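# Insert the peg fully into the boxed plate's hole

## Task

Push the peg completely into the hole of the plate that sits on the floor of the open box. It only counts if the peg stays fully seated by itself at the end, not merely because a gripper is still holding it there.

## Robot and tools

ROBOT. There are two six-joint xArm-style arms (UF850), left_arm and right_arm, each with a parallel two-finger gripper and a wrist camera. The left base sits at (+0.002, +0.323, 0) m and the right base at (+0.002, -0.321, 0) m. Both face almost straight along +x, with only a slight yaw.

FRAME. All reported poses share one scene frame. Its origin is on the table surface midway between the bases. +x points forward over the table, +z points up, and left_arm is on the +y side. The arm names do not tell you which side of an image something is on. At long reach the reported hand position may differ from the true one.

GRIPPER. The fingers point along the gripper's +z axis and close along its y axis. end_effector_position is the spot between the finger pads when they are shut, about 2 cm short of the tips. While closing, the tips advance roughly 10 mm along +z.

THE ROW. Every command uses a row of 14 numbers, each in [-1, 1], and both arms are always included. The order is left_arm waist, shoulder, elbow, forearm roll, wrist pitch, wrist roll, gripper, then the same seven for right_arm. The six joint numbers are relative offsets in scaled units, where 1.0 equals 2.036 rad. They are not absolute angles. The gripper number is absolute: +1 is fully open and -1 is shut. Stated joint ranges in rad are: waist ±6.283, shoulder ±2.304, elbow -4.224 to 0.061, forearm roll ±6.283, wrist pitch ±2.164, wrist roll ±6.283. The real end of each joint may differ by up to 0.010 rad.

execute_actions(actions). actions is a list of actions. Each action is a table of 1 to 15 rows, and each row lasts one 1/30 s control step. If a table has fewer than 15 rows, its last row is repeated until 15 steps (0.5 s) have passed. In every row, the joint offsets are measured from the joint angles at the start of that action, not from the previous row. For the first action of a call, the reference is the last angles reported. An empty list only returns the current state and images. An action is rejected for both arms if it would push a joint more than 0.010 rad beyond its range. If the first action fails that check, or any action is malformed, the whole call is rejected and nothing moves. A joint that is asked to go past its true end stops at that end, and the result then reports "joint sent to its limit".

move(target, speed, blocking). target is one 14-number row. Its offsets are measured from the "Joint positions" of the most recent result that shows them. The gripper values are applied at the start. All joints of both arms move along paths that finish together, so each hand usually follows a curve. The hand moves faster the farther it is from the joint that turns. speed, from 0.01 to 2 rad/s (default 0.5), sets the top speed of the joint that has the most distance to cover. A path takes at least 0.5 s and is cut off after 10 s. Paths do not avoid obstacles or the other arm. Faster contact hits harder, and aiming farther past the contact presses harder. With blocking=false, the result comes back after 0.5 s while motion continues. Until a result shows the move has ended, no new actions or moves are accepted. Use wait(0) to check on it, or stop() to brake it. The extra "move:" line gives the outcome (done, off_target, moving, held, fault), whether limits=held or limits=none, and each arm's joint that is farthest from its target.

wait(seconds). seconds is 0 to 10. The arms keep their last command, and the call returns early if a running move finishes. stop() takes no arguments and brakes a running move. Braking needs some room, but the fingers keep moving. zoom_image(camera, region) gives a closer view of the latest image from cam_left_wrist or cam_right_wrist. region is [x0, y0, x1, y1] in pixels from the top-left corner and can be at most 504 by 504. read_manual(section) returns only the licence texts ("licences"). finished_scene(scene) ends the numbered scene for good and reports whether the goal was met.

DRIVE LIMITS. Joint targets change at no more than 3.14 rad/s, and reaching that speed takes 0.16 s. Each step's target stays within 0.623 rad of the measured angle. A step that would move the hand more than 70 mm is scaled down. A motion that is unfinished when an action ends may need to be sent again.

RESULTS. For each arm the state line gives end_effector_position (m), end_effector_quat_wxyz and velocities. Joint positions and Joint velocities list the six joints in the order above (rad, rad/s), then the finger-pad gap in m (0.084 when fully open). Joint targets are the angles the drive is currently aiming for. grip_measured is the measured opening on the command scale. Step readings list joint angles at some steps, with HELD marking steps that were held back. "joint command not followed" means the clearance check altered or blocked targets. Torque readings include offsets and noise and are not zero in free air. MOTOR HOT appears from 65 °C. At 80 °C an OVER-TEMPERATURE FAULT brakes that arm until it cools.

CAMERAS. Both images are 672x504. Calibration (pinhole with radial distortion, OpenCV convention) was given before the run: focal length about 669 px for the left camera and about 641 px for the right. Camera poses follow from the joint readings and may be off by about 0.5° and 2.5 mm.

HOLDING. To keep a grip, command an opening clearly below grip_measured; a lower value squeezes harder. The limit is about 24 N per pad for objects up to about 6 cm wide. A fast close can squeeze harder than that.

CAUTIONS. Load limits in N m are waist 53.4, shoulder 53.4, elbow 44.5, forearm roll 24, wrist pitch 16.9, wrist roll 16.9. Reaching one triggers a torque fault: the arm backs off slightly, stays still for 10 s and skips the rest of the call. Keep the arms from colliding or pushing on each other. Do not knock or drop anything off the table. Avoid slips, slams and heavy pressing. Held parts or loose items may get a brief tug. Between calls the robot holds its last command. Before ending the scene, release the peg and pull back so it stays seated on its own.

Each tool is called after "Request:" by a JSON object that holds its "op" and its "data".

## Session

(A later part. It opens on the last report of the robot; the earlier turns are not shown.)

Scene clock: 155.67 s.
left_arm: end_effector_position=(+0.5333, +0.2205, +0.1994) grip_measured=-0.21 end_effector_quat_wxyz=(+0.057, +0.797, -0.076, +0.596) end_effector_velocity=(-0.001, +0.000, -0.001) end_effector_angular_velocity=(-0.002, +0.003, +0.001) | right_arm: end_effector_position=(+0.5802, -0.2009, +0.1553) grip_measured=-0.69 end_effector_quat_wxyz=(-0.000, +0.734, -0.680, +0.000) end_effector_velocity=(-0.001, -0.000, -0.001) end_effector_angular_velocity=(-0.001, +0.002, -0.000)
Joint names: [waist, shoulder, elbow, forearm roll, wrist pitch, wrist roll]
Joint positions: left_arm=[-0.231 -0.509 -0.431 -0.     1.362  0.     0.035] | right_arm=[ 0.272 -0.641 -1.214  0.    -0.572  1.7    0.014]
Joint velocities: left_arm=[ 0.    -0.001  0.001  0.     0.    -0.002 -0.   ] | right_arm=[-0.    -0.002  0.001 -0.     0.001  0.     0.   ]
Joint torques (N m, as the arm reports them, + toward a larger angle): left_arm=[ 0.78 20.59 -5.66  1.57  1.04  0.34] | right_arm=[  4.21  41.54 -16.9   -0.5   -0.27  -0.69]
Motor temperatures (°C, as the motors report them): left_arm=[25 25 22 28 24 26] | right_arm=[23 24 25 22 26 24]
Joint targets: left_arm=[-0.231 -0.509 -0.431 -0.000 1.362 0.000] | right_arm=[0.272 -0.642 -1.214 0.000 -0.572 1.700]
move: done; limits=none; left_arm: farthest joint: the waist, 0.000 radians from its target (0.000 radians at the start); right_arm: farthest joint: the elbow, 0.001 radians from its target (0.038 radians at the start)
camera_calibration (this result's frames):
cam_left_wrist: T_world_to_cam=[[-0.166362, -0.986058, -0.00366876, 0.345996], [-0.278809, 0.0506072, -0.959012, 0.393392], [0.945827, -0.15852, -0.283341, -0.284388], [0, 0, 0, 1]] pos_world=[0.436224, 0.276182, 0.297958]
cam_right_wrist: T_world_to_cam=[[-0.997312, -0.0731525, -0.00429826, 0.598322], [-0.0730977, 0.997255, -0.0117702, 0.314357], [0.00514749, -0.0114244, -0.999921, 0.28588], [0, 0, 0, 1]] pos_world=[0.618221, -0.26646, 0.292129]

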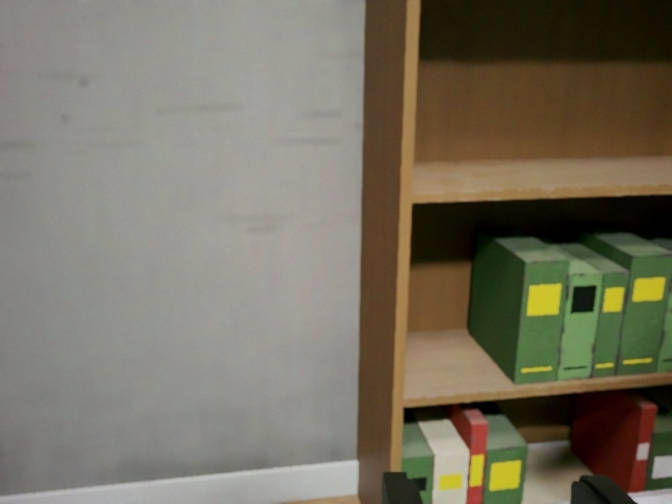

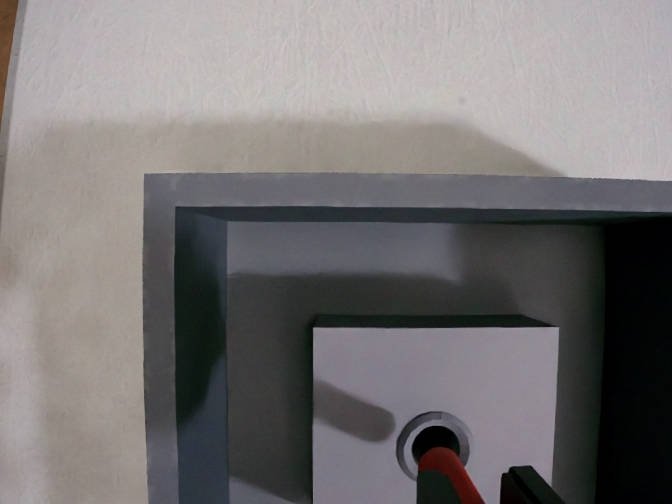

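Request:
{"op": "move", "data": {"target": [0,0,0,0,0,0,-0.2,0.001,-0.0137,0.0053,0,0.0187,0,-1], "speed": 0.06}}

Request:
{"op": "zoom_image", "data": {"camera": "cam_right_wrist", "region": [340,364,540,504]}}

Scene clock: 167.40 s.
left_arm: end_effector_position=(+0.5333, +0.2205, +0.1994) grip_measured=-0.21 end_effector_quat_wxyz=(+0.057, +0.797, -0.076, +0.596) end_effector_velocity=(+0.001, -0.000, +0.001) end_effector_angular_velocity=(+0.000, -0.003, +0.000) | right_arm: end_effector_position=(+0.5776, -0.2002, +0.1352) grip_measured=-0.69 end_effector_quat_wxyz=(+0.000, +0.734, -0.679, -0.000) end_effector_velocity=(+0.000, +0.000, -0.000) end_effector_angular_velocity=(+0.000, -0.002, +0.000)
Joint names: [waist, shoulder, elbow, forearm roll, wrist pitch, wrist roll]
Joint positions: left_arm=[-0.231 -0.509 -0.431 -0.     1.362  0.     0.035] | right_arm=[ 0.274 -0.669 -1.203  0.    -0.534  1.7    0.014]
Joint velocities: left_arm=[ 0.     0.001 -0.002 -0.     0.     0.001  0.   ] | right_arm=[ 0.    -0.     0.    -0.     0.003  0.     0.   ]
Joint torques (N m, as the arm reports them, + toward a larger angle): left_arm=[ 0.28 19.7  -5.41  1.34  1.21  0.35] | right_arm=[  6.12  42.37 -16.48   0.18  -0.68  -0.64]
Motor temperatures (°C, as the motors report them): left_arm=[25 25 22 28 24 26] | right_arm=[23 24 25 22 26 24]
Joint targets: left_arm=[-0.231 -0.509 -0.431 -0.000 1.362 0.000] | right_arm=[0.274 -0.669 -1.203 0.000 -0.534 1.700]
move: done; limits=none; left_arm: farthest joint: the waist, 0.000 radians from its target (0.000 radians at the start); right_arm: farthest joint: the waist, 0.000 radians from its target (0.002 radians at the start)
camera_calibration (this result's frames):
cam_left_wrist: T_world_to_cam=[[-0.166362, -0.986058, -0.00366881, 0.345996], [-0.278809, 0.0506073, -0.959012, 0.393392], [0.945827, -0.15852, -0.283341, -0.284388], [0, 0, 0, 1]] pos_world=[0.436224, 0.276182, 0.297958]
cam_right_wrist: T_world_to_cam=[[-0.997163, -0.0751716, -0.00381893, 0.595105], [-0.0751218, 0.997104, -0.0118357, 0.31441], [0.00469758, -0.0115153, -0.999923, 0.266035], [0, 0, 0, 1]] pos_world=[0.615786, -0.265701, 0.272008]

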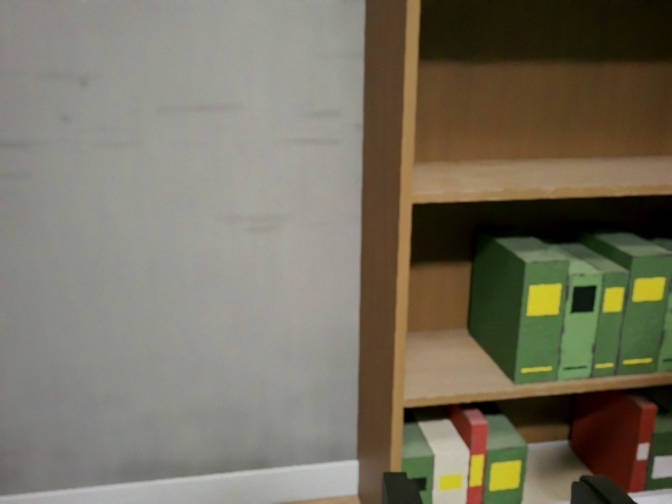

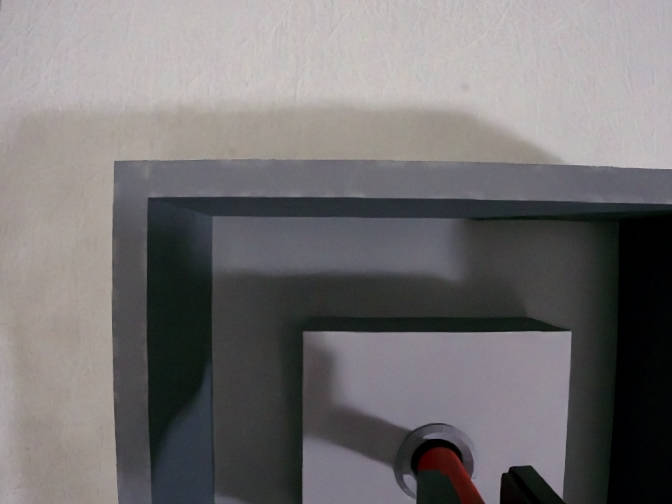

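Region (340, 364, 540, 504) of cam_right_wrist's 672x504 image, scaled by 2.520, with more detail than that image has; it fills the top 353 rows of this view, and the rest is white.

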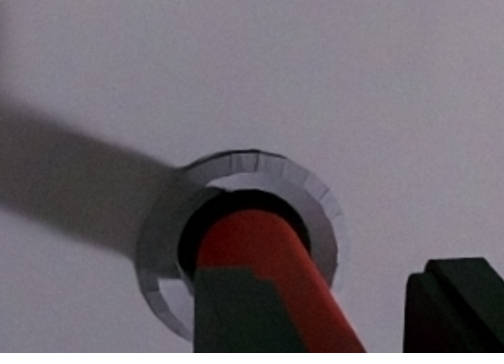

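Request:
{"op": "move", "data": {"target": [0,0,0,0,0,0,-0.2,0,-0.0172,-0.0009,0,0.0164,0,-1], "speed": 0.03}}

Request:
{"op": "zoom_image", "data": {"camera": "cam_right_wrist", "region": [340,364,540,504]}}

Scene clock: 180.50 s.
left_arm: end_effector_position=(+0.5333, +0.2205, +0.1994) grip_measured=-0.21 end_effector_quat_wxyz=(+0.057, +0.797, -0.076, +0.596) end_effector_velocity=(-0.000, -0.000, -0.000) end_effector_angular_velocity=(-0.002, +0.001, +0.000) | right_arm: end_effector_position=(+0.5784, -0.2000, +0.1153) grip_measured=-0.69 end_effector_quat_wxyz=(-0.000, +0.734, -0.679, +0.000) end_effector_velocity=(+0.000, -0.000, -0.000) end_effector_angular_velocity=(+0.000, -0.001, +0.002)
Joint names: [waist, shoulder, elbow, forearm roll, wrist pitch, wrist roll]
Joint positions: left_arm=[-0.231 -0.509 -0.431 -0.     1.362  0.     0.035] | right_arm=[ 0.274 -0.704 -1.205  0.    -0.501  1.7    0.014]
Joint velocities: left_arm=[-0.    -0.001  0.     0.     0.    -0.002 -0.   ] | right_arm=[-0.    -0.001 -0.     0.     0.001 -0.002 -0.   ]
Joint torques (N m, as the arm reports them, + toward a larger angle): left_arm=[ 0.49 20.59 -5.56  1.71  1.16  0.32] | right_arm=[  5.24  41.2  -16.23  -0.47  -0.44  -0.63]
Motor temperatures (°C, as the motors report them): left_arm=[25 25 22 28 24 26] | right_arm=[23 24 25 22 26 24]
Joint targets: left_arm=[-0.231 -0.509 -0.431 -0.000 1.362 0.000] | right_arm=[0.274 -0.704 -1.205 0.000 -0.501 1.700]
move: done; limits=none; left_arm: farthest joint: the waist, 0.000 radians from its target (0.000 radians at the start); right_arm: farthest joint: the waist, 0.000 radians from its target (0.000 radians at the start)
camera_calibration (this result's frames):
cam_left_wrist: T_world_to_cam=[[-0.166362, -0.986058, -0.00366884, 0.345996], [-0.278809, 0.0506073, -0.959012, 0.393392], [0.945827, -0.15852, -0.283341, -0.284388], [0, 0, 0, 1]] pos_world=[0.436224, 0.276182, 0.297958]
cam_right_wrist: T_world_to_cam=[[-0.997162, -0.0751697, -0.00407657, 0.595862], [-0.0751171, 0.997105, -0.0118034, 0.314062], [0.00495202, -0.0114637, -0.999922, 0.245998], [0, 0, 0, 1]] pos_world=[0.616544, -0.265542, 0.252115]

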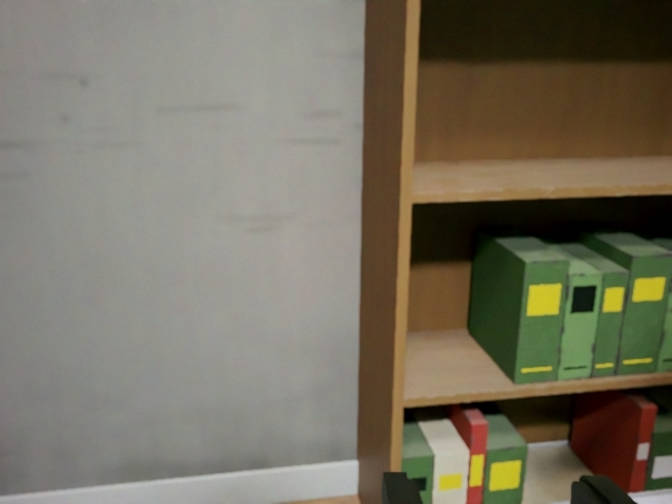

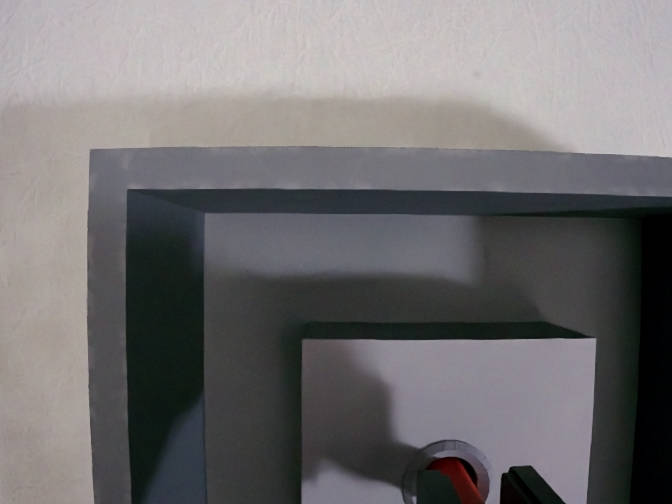

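Region (340, 364, 540, 504) of cam_right_wrist's 672x504 image, scaled by 2.520, with more detail than that image has; it fills the top 353 rows of this view, and the rest is white.

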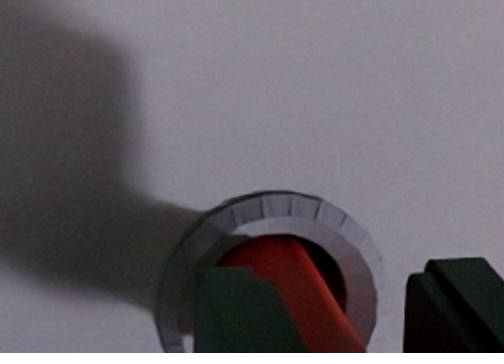

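Request:
{"op": "move", "data": {"target": [0,0,0,0,0,0,-0.2,0,-0.0207,0.0002,0,0.021,0,-1], "speed": 0.04}}

Scene clock: 191.43 s.
left_arm: end_effector_position=(+0.5333, +0.2205, +0.1994) grip_measured=-0.21 end_effector_quat_wxyz=(+0.057, +0.797, -0.076, +0.596) end_effector_velocity=(+0.000, -0.000, +0.000) end_effector_angular_velocity=(+0.001, -0.000, -0.000) | right_arm: end_effector_position=(+0.5777, -0.2002, +0.0904) grip_measured=-0.69 end_effector_quat_wxyz=(-0.000, +0.734, -0.679, +0.000) end_effector_velocity=(+0.000, +0.000, -0.000) end_effector_angular_velocity=(+0.000, -0.001, -0.002)
Joint names: [waist, shoulder, elbow, forearm roll, wrist pitch, wrist roll]
Joint positions: left_arm=[-0.231 -0.509 -0.431 -0.     1.362  0.     0.035] | right_arm=[ 0.274 -0.746 -1.205  0.    -0.458  1.7    0.014]
Joint velocities: left_arm=[-0.     0.001 -0.    -0.    -0.     0.001 -0.   ] | right_arm=[ 0.    -0.001 -0.    -0.     0.001  0.002 -0.   ]
Joint torques (N m, as the arm reports them, + toward a larger angle): left_arm=[ 1.79 20.46 -5.55  1.5   1.07  0.27] | right_arm=[  6.29  42.93 -15.74  -0.58  -0.58  -0.56]
Motor temperatures (°C, as the motors report them): left_arm=[25 25 22 28 24 26] | right_arm=[23 24 25 22 26 24]
Joint targets: left_arm=[-0.231 -0.509 -0.431 -0.000 1.362 0.000] | right_arm=[0.274 -0.746 -1.205 0.000 -0.458 1.700]
move: done; limits=none; left_arm: farthest joint: the waist, 0.000 radians from its target (0.000 radians at the start); right_arm: farthest joint: the waist, 0.000 radians from its target (0.000 radians at the start)
camera_calibration (this result's frames):
cam_left_wrist: T_world_to_cam=[[-0.166362, -0.986058, -0.00366874, 0.345996], [-0.278809, 0.0506071, -0.959012, 0.393392], [0.945827, -0.15852, -0.283341, -0.284388], [0, 0, 0, 1]] pos_world=[0.436224, 0.276182, 0.297958]
cam_right_wrist: T_world_to_cam=[[-0.997161, -0.0751679, -0.00435737, 0.595047], [-0.0751123, 0.997106, -0.0117686, 0.313862], [0.00522937, -0.0114079, -0.999921, 0.22103], [0, 0, 0, 1]] pos_world=[0.615777, -0.265703, 0.227299]

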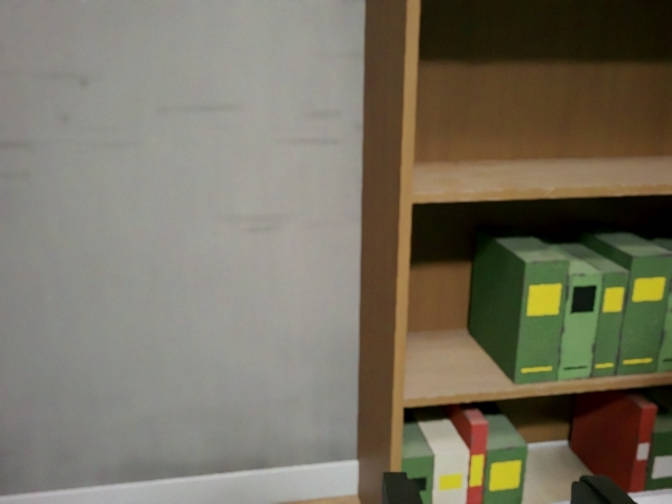

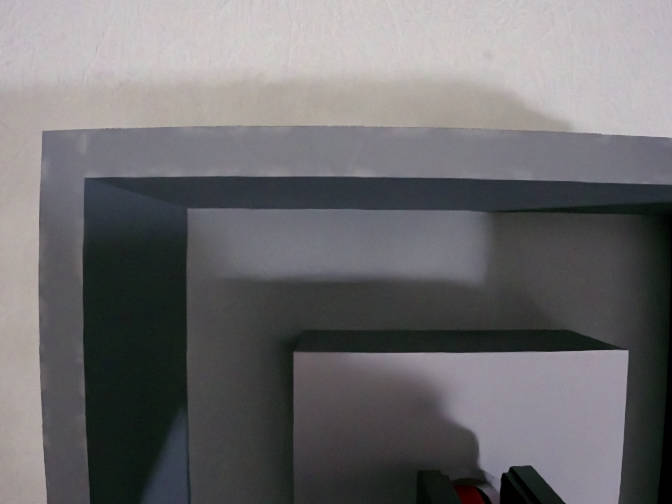

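No resistance so far. I'll lower a little more, release, and rise to inspect.

Request:
{"op": "move", "data": {"target": [0,0,0,0,0,0,-0.2,0,-0.005,-0.0005,0,0.0045,0,-1], "speed": 0.02}}

Request:
{"op": "move", "data": {"target": [0,0,0,0,0,0,-0.2,0,0,0,0,0,0,-0.3]}}

Request:
{"op": "move", "data": {"target": [0,0,0,0,0,0,-0.2,0,0.115,-0.022,0,-0.137,0,-0.3], "speed": 0.3}}

Scene clock: 198.07 s.
left_arm: end_effector_position=(+0.5333, +0.2205, +0.1994) grip_measured=-0.21 end_effector_quat_wxyz=(+0.057, +0.797, -0.076, +0.596) end_effector_velocity=(-0.000, +0.000, -0.000) end_effector_angular_velocity=(+0.000, +0.001, +0.000) | right_arm: end_effector_position=(+0.5777, -0.2002, +0.0848) grip_measured=-0.69 end_effector_quat_wxyz=(-0.000, +0.734, -0.679, +0.000) end_effector_velocity=(+0.000, -0.000, -0.000) end_effector_angular_velocity=(-0.000, -0.000, +0.000)
Joint names: [waist, shoulder, elbow, forearm roll, wrist pitch, wrist roll]
Joint positions: left_arm=[-0.231 -0.509 -0.431 -0.     1.362  0.     0.035] | right_arm=[ 0.274 -0.756 -1.206  0.    -0.449  1.7    0.014]
Joint velocities: left_arm=[ 0.     0.     0.    -0.    -0.001 -0.     0.   ] | right_arm=[-0.001 -0.    -0.    -0.     0.    -0.001 -0.   ]
Joint torques (N m, as the arm reports them, + toward a larger angle): left_arm=[ 0.59 20.06 -5.72  1.39  1.15  0.34] | right_arm=[  2.58  39.93 -14.58  -0.05  -0.39  -0.75]
Motor temperatures (°C, as the motors report them): left_arm=[25 25 22 28 24 26] | right_arm=[23 24 25 22 26 24]
Joint targets: left_arm=[-0.231 -0.509 -0.431 -0.000 1.362 0.000] | right_arm=[0.274 -0.756 -1.206 0.000 -0.449 1.700]
move: done; limits=none; left_arm: farthest joint: the waist, 0.000 radians from its target (0.000 radians at the start); right_arm: farthest joint: the waist, 0.000 radians from its target (0.000 radians at the start)
camera_calibration (this result's frames):
cam_left_wrist: T_world_to_cam=[[-0.166362, -0.986058, -0.00366879, 0.345996], [-0.278809, 0.0506072, -0.959012, 0.393392], [0.945827, -0.15852, -0.283341, -0.284388], [0, 0, 0, 1]] pos_world=[0.436224, 0.276182, 0.297958]
cam_right_wrist: T_world_to_cam=[[-0.997161, -0.0751679, -0.00437309, 0.595028], [-0.0751121, 0.997106, -0.0117671, 0.313795], [0.00524494, -0.0114052, -0.999921, 0.215421], [0, 0, 0, 1]] pos_world=[0.615779, -0.265703, 0.221699]

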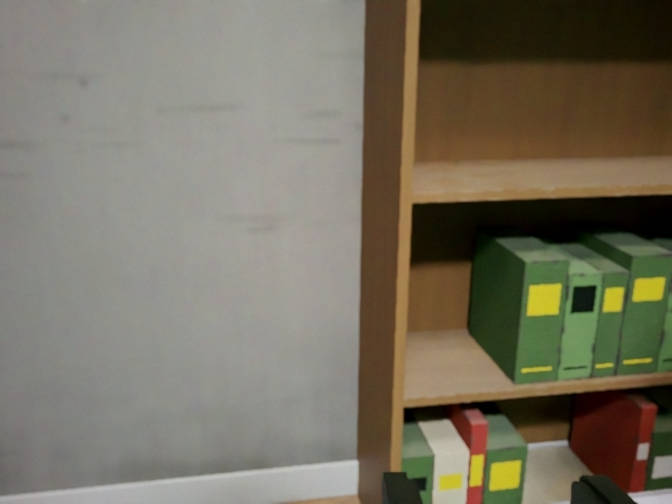

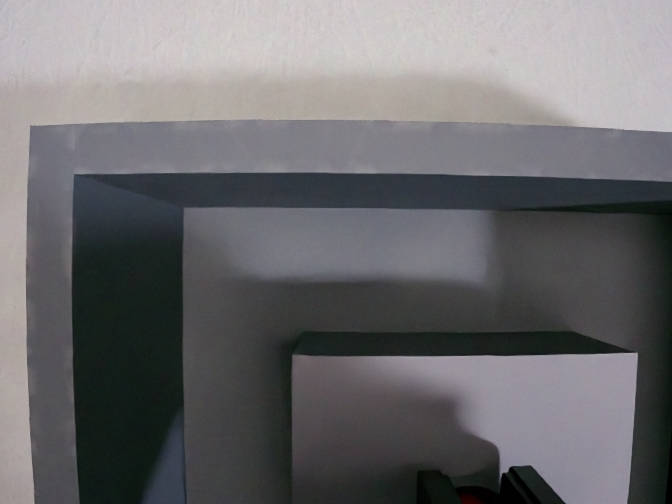

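Scene clock: 198.57 s.
left_arm: end_effector_position=(+0.5333, +0.2205, +0.1994) grip_measured=-0.21 end_effector_quat_wxyz=(+0.057, +0.797, -0.076, +0.596) end_effector_velocity=(-0.001, +0.000, -0.001) end_effector_angular_velocity=(+0.003, +0.002, -0.001) | right_arm: end_effector_position=(+0.5777, -0.2002, +0.0848) grip_measured=-0.32 end_effector_quat_wxyz=(-0.000, +0.734, -0.679, +0.000) end_effector_velocity=(+0.000, -0.000, -0.000) end_effector_angular_velocity=(+0.000, -0.001, +0.001)
Joint names: [waist, shoulder, elbow, forearm roll, wrist pitch, wrist roll]
Joint positions: left_arm=[-0.231 -0.509 -0.431 -0.     1.362  0.     0.035] | right_arm=[ 0.274 -0.756 -1.206  0.    -0.449  1.7    0.03 ]
Joint velocities: left_arm=[-0.    -0.001  0.001 -0.    -0.001  0.002  0.   ] | right_arm=[-0.001 -0.     0.     0.     0.001 -0.001  0.   ]
Joint torques (N m, as the arm reports them, + toward a larger angle): left_arm=[ 0.73 20.91 -5.69  1.44  1.2   0.35] | right_arm=[  3.22  37.93 -15.09  -1.79  -0.4   -0.65]
Motor temperatures (°C, as the motors report them): left_arm=[25 25 22 28 24 26] | right_arm=[23 24 25 22 26 24]
Joint targets: left_arm=[-0.231 -0.509 -0.431 -0.000 1.362 0.000] | right_arm=[0.274 -0.756 -1.206 0.000 -0.449 1.700]
move: done; limits=none; left_arm: farthest joint: the waist, 0.000 radians from its target (0.000 radians at the start); right_arm: farthest joint: the waist, 0.000 radians from its target (0.000 radians at the start)
camera_calibration (this result's frames):
cam_left_wrist: T_world_to_cam=[[-0.166362, -0.986058, -0.00366882, 0.345996], [-0.278809, 0.0506073, -0.959012, 0.393392], [0.945827, -0.15852, -0.283341, -0.284388], [0, 0, 0, 1]] pos_world=[0.436224, 0.276182, 0.297958]
cam_right_wrist: T_world_to_cam=[[-0.997161, -0.0751678, -0.00437723, 0.59503], [-0.0751119, 0.997106, -0.0117665, 0.313795], [0.00524902, -0.0114043, -0.999921, 0.215421], [0, 0, 0, 1]] pos_world=[0.61578, -0.265703, 0.221701]

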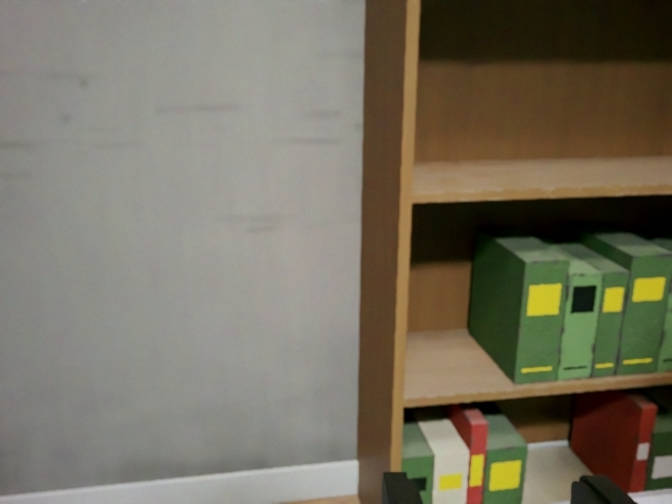

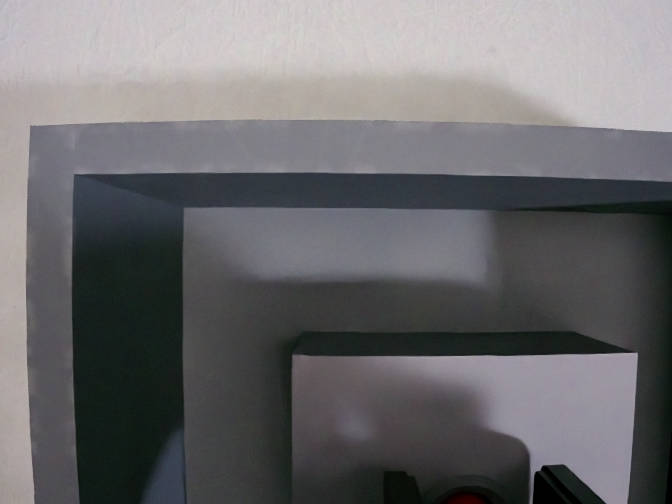

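Scene clock: 199.97 s.
left_arm: end_effector_position=(+0.5333, +0.2205, +0.1994) grip_measured=-0.21 end_effector_quat_wxyz=(+0.057, +0.797, -0.076, +0.596) end_effector_velocity=(+0.001, +0.000, +0.000) end_effector_angular_velocity=(+0.000, -0.002, +0.000) | right_arm: end_effector_position=(+0.5797, -0.1998, +0.2393) grip_measured=-0.32 end_effector_quat_wxyz=(-0.000, +0.734, -0.679, -0.000) end_effector_velocity=(+0.001, +0.000, +0.002) end_effector_angular_velocity=(+0.001, -0.003, +0.001)
Joint names: [waist, shoulder, elbow, forearm roll, wrist pitch, wrist roll]
Joint positions: left_arm=[-0.231 -0.509 -0.431 -0.     1.362  0.     0.035] | right_arm=[ 0.274 -0.522 -1.25   0.    -0.728  1.7    0.03 ]
Joint velocities: left_arm=[ 0.    -0.    -0.001  0.     0.     0.    -0.   ] | right_arm=[ 0.     0.002 -0.001 -0.    -0.    -0.001 -0.   ]
Joint torques (N m, as the arm reports them, + toward a larger angle): left_arm=[ 0.5  20.08 -5.6   1.02  1.17  0.35] | right_arm=[  4.62  39.55 -18.68  -0.06  -0.4   -0.59]
Motor temperatures (°C, as the motors report them): left_arm=[25 25 22 28 24 26] | right_arm=[23 24 25 22 26 24]
Joint targets: left_arm=[-0.231 -0.509 -0.431 -0.000 1.362 0.000] | right_arm=[0.274 -0.522 -1.250 0.000 -0.728 1.700]
move: done; limits=none; left_arm: farthest joint: the waist, 0.000 radians from its target (0.000 radians at the start); right_arm: farthest joint: the elbow, 0.001 radians from its target (0.045 radians at the start)
camera_calibration (this result's frames):
cam_left_wrist: T_world_to_cam=[[-0.166362, -0.986058, -0.00366879, 0.345996], [-0.27881, 0.0506072, -0.959012, 0.393392], [0.945827, -0.15852, -0.283342, -0.284388], [0, 0, 0, 1]] pos_world=[0.436224, 0.276182, 0.297958]
cam_right_wrist: T_world_to_cam=[[-0.997162, -0.0751811, -0.00392572, 0.597627], [-0.0751302, 0.997104, -0.0118117, 0.31536], [0.00480237, -0.0114832, -0.999923, 0.370124], [0, 0, 0, 1]] pos_world=[0.617846, -0.265266, 0.376167]

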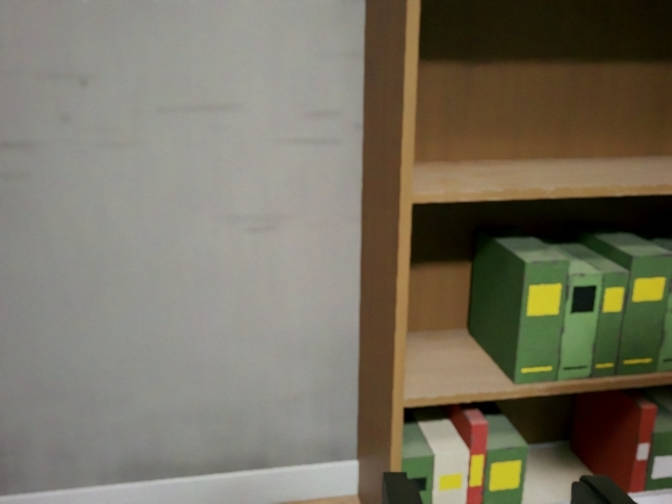

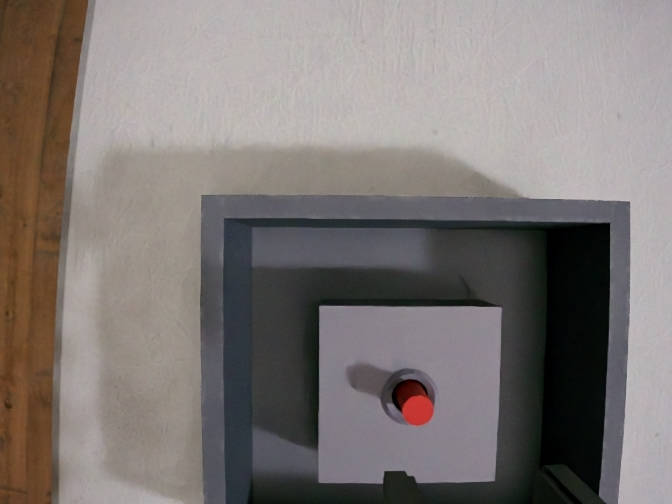

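Request:
{"op": "finished_scene", "data": {"scene": 1}}

The scene is finished: the task was done.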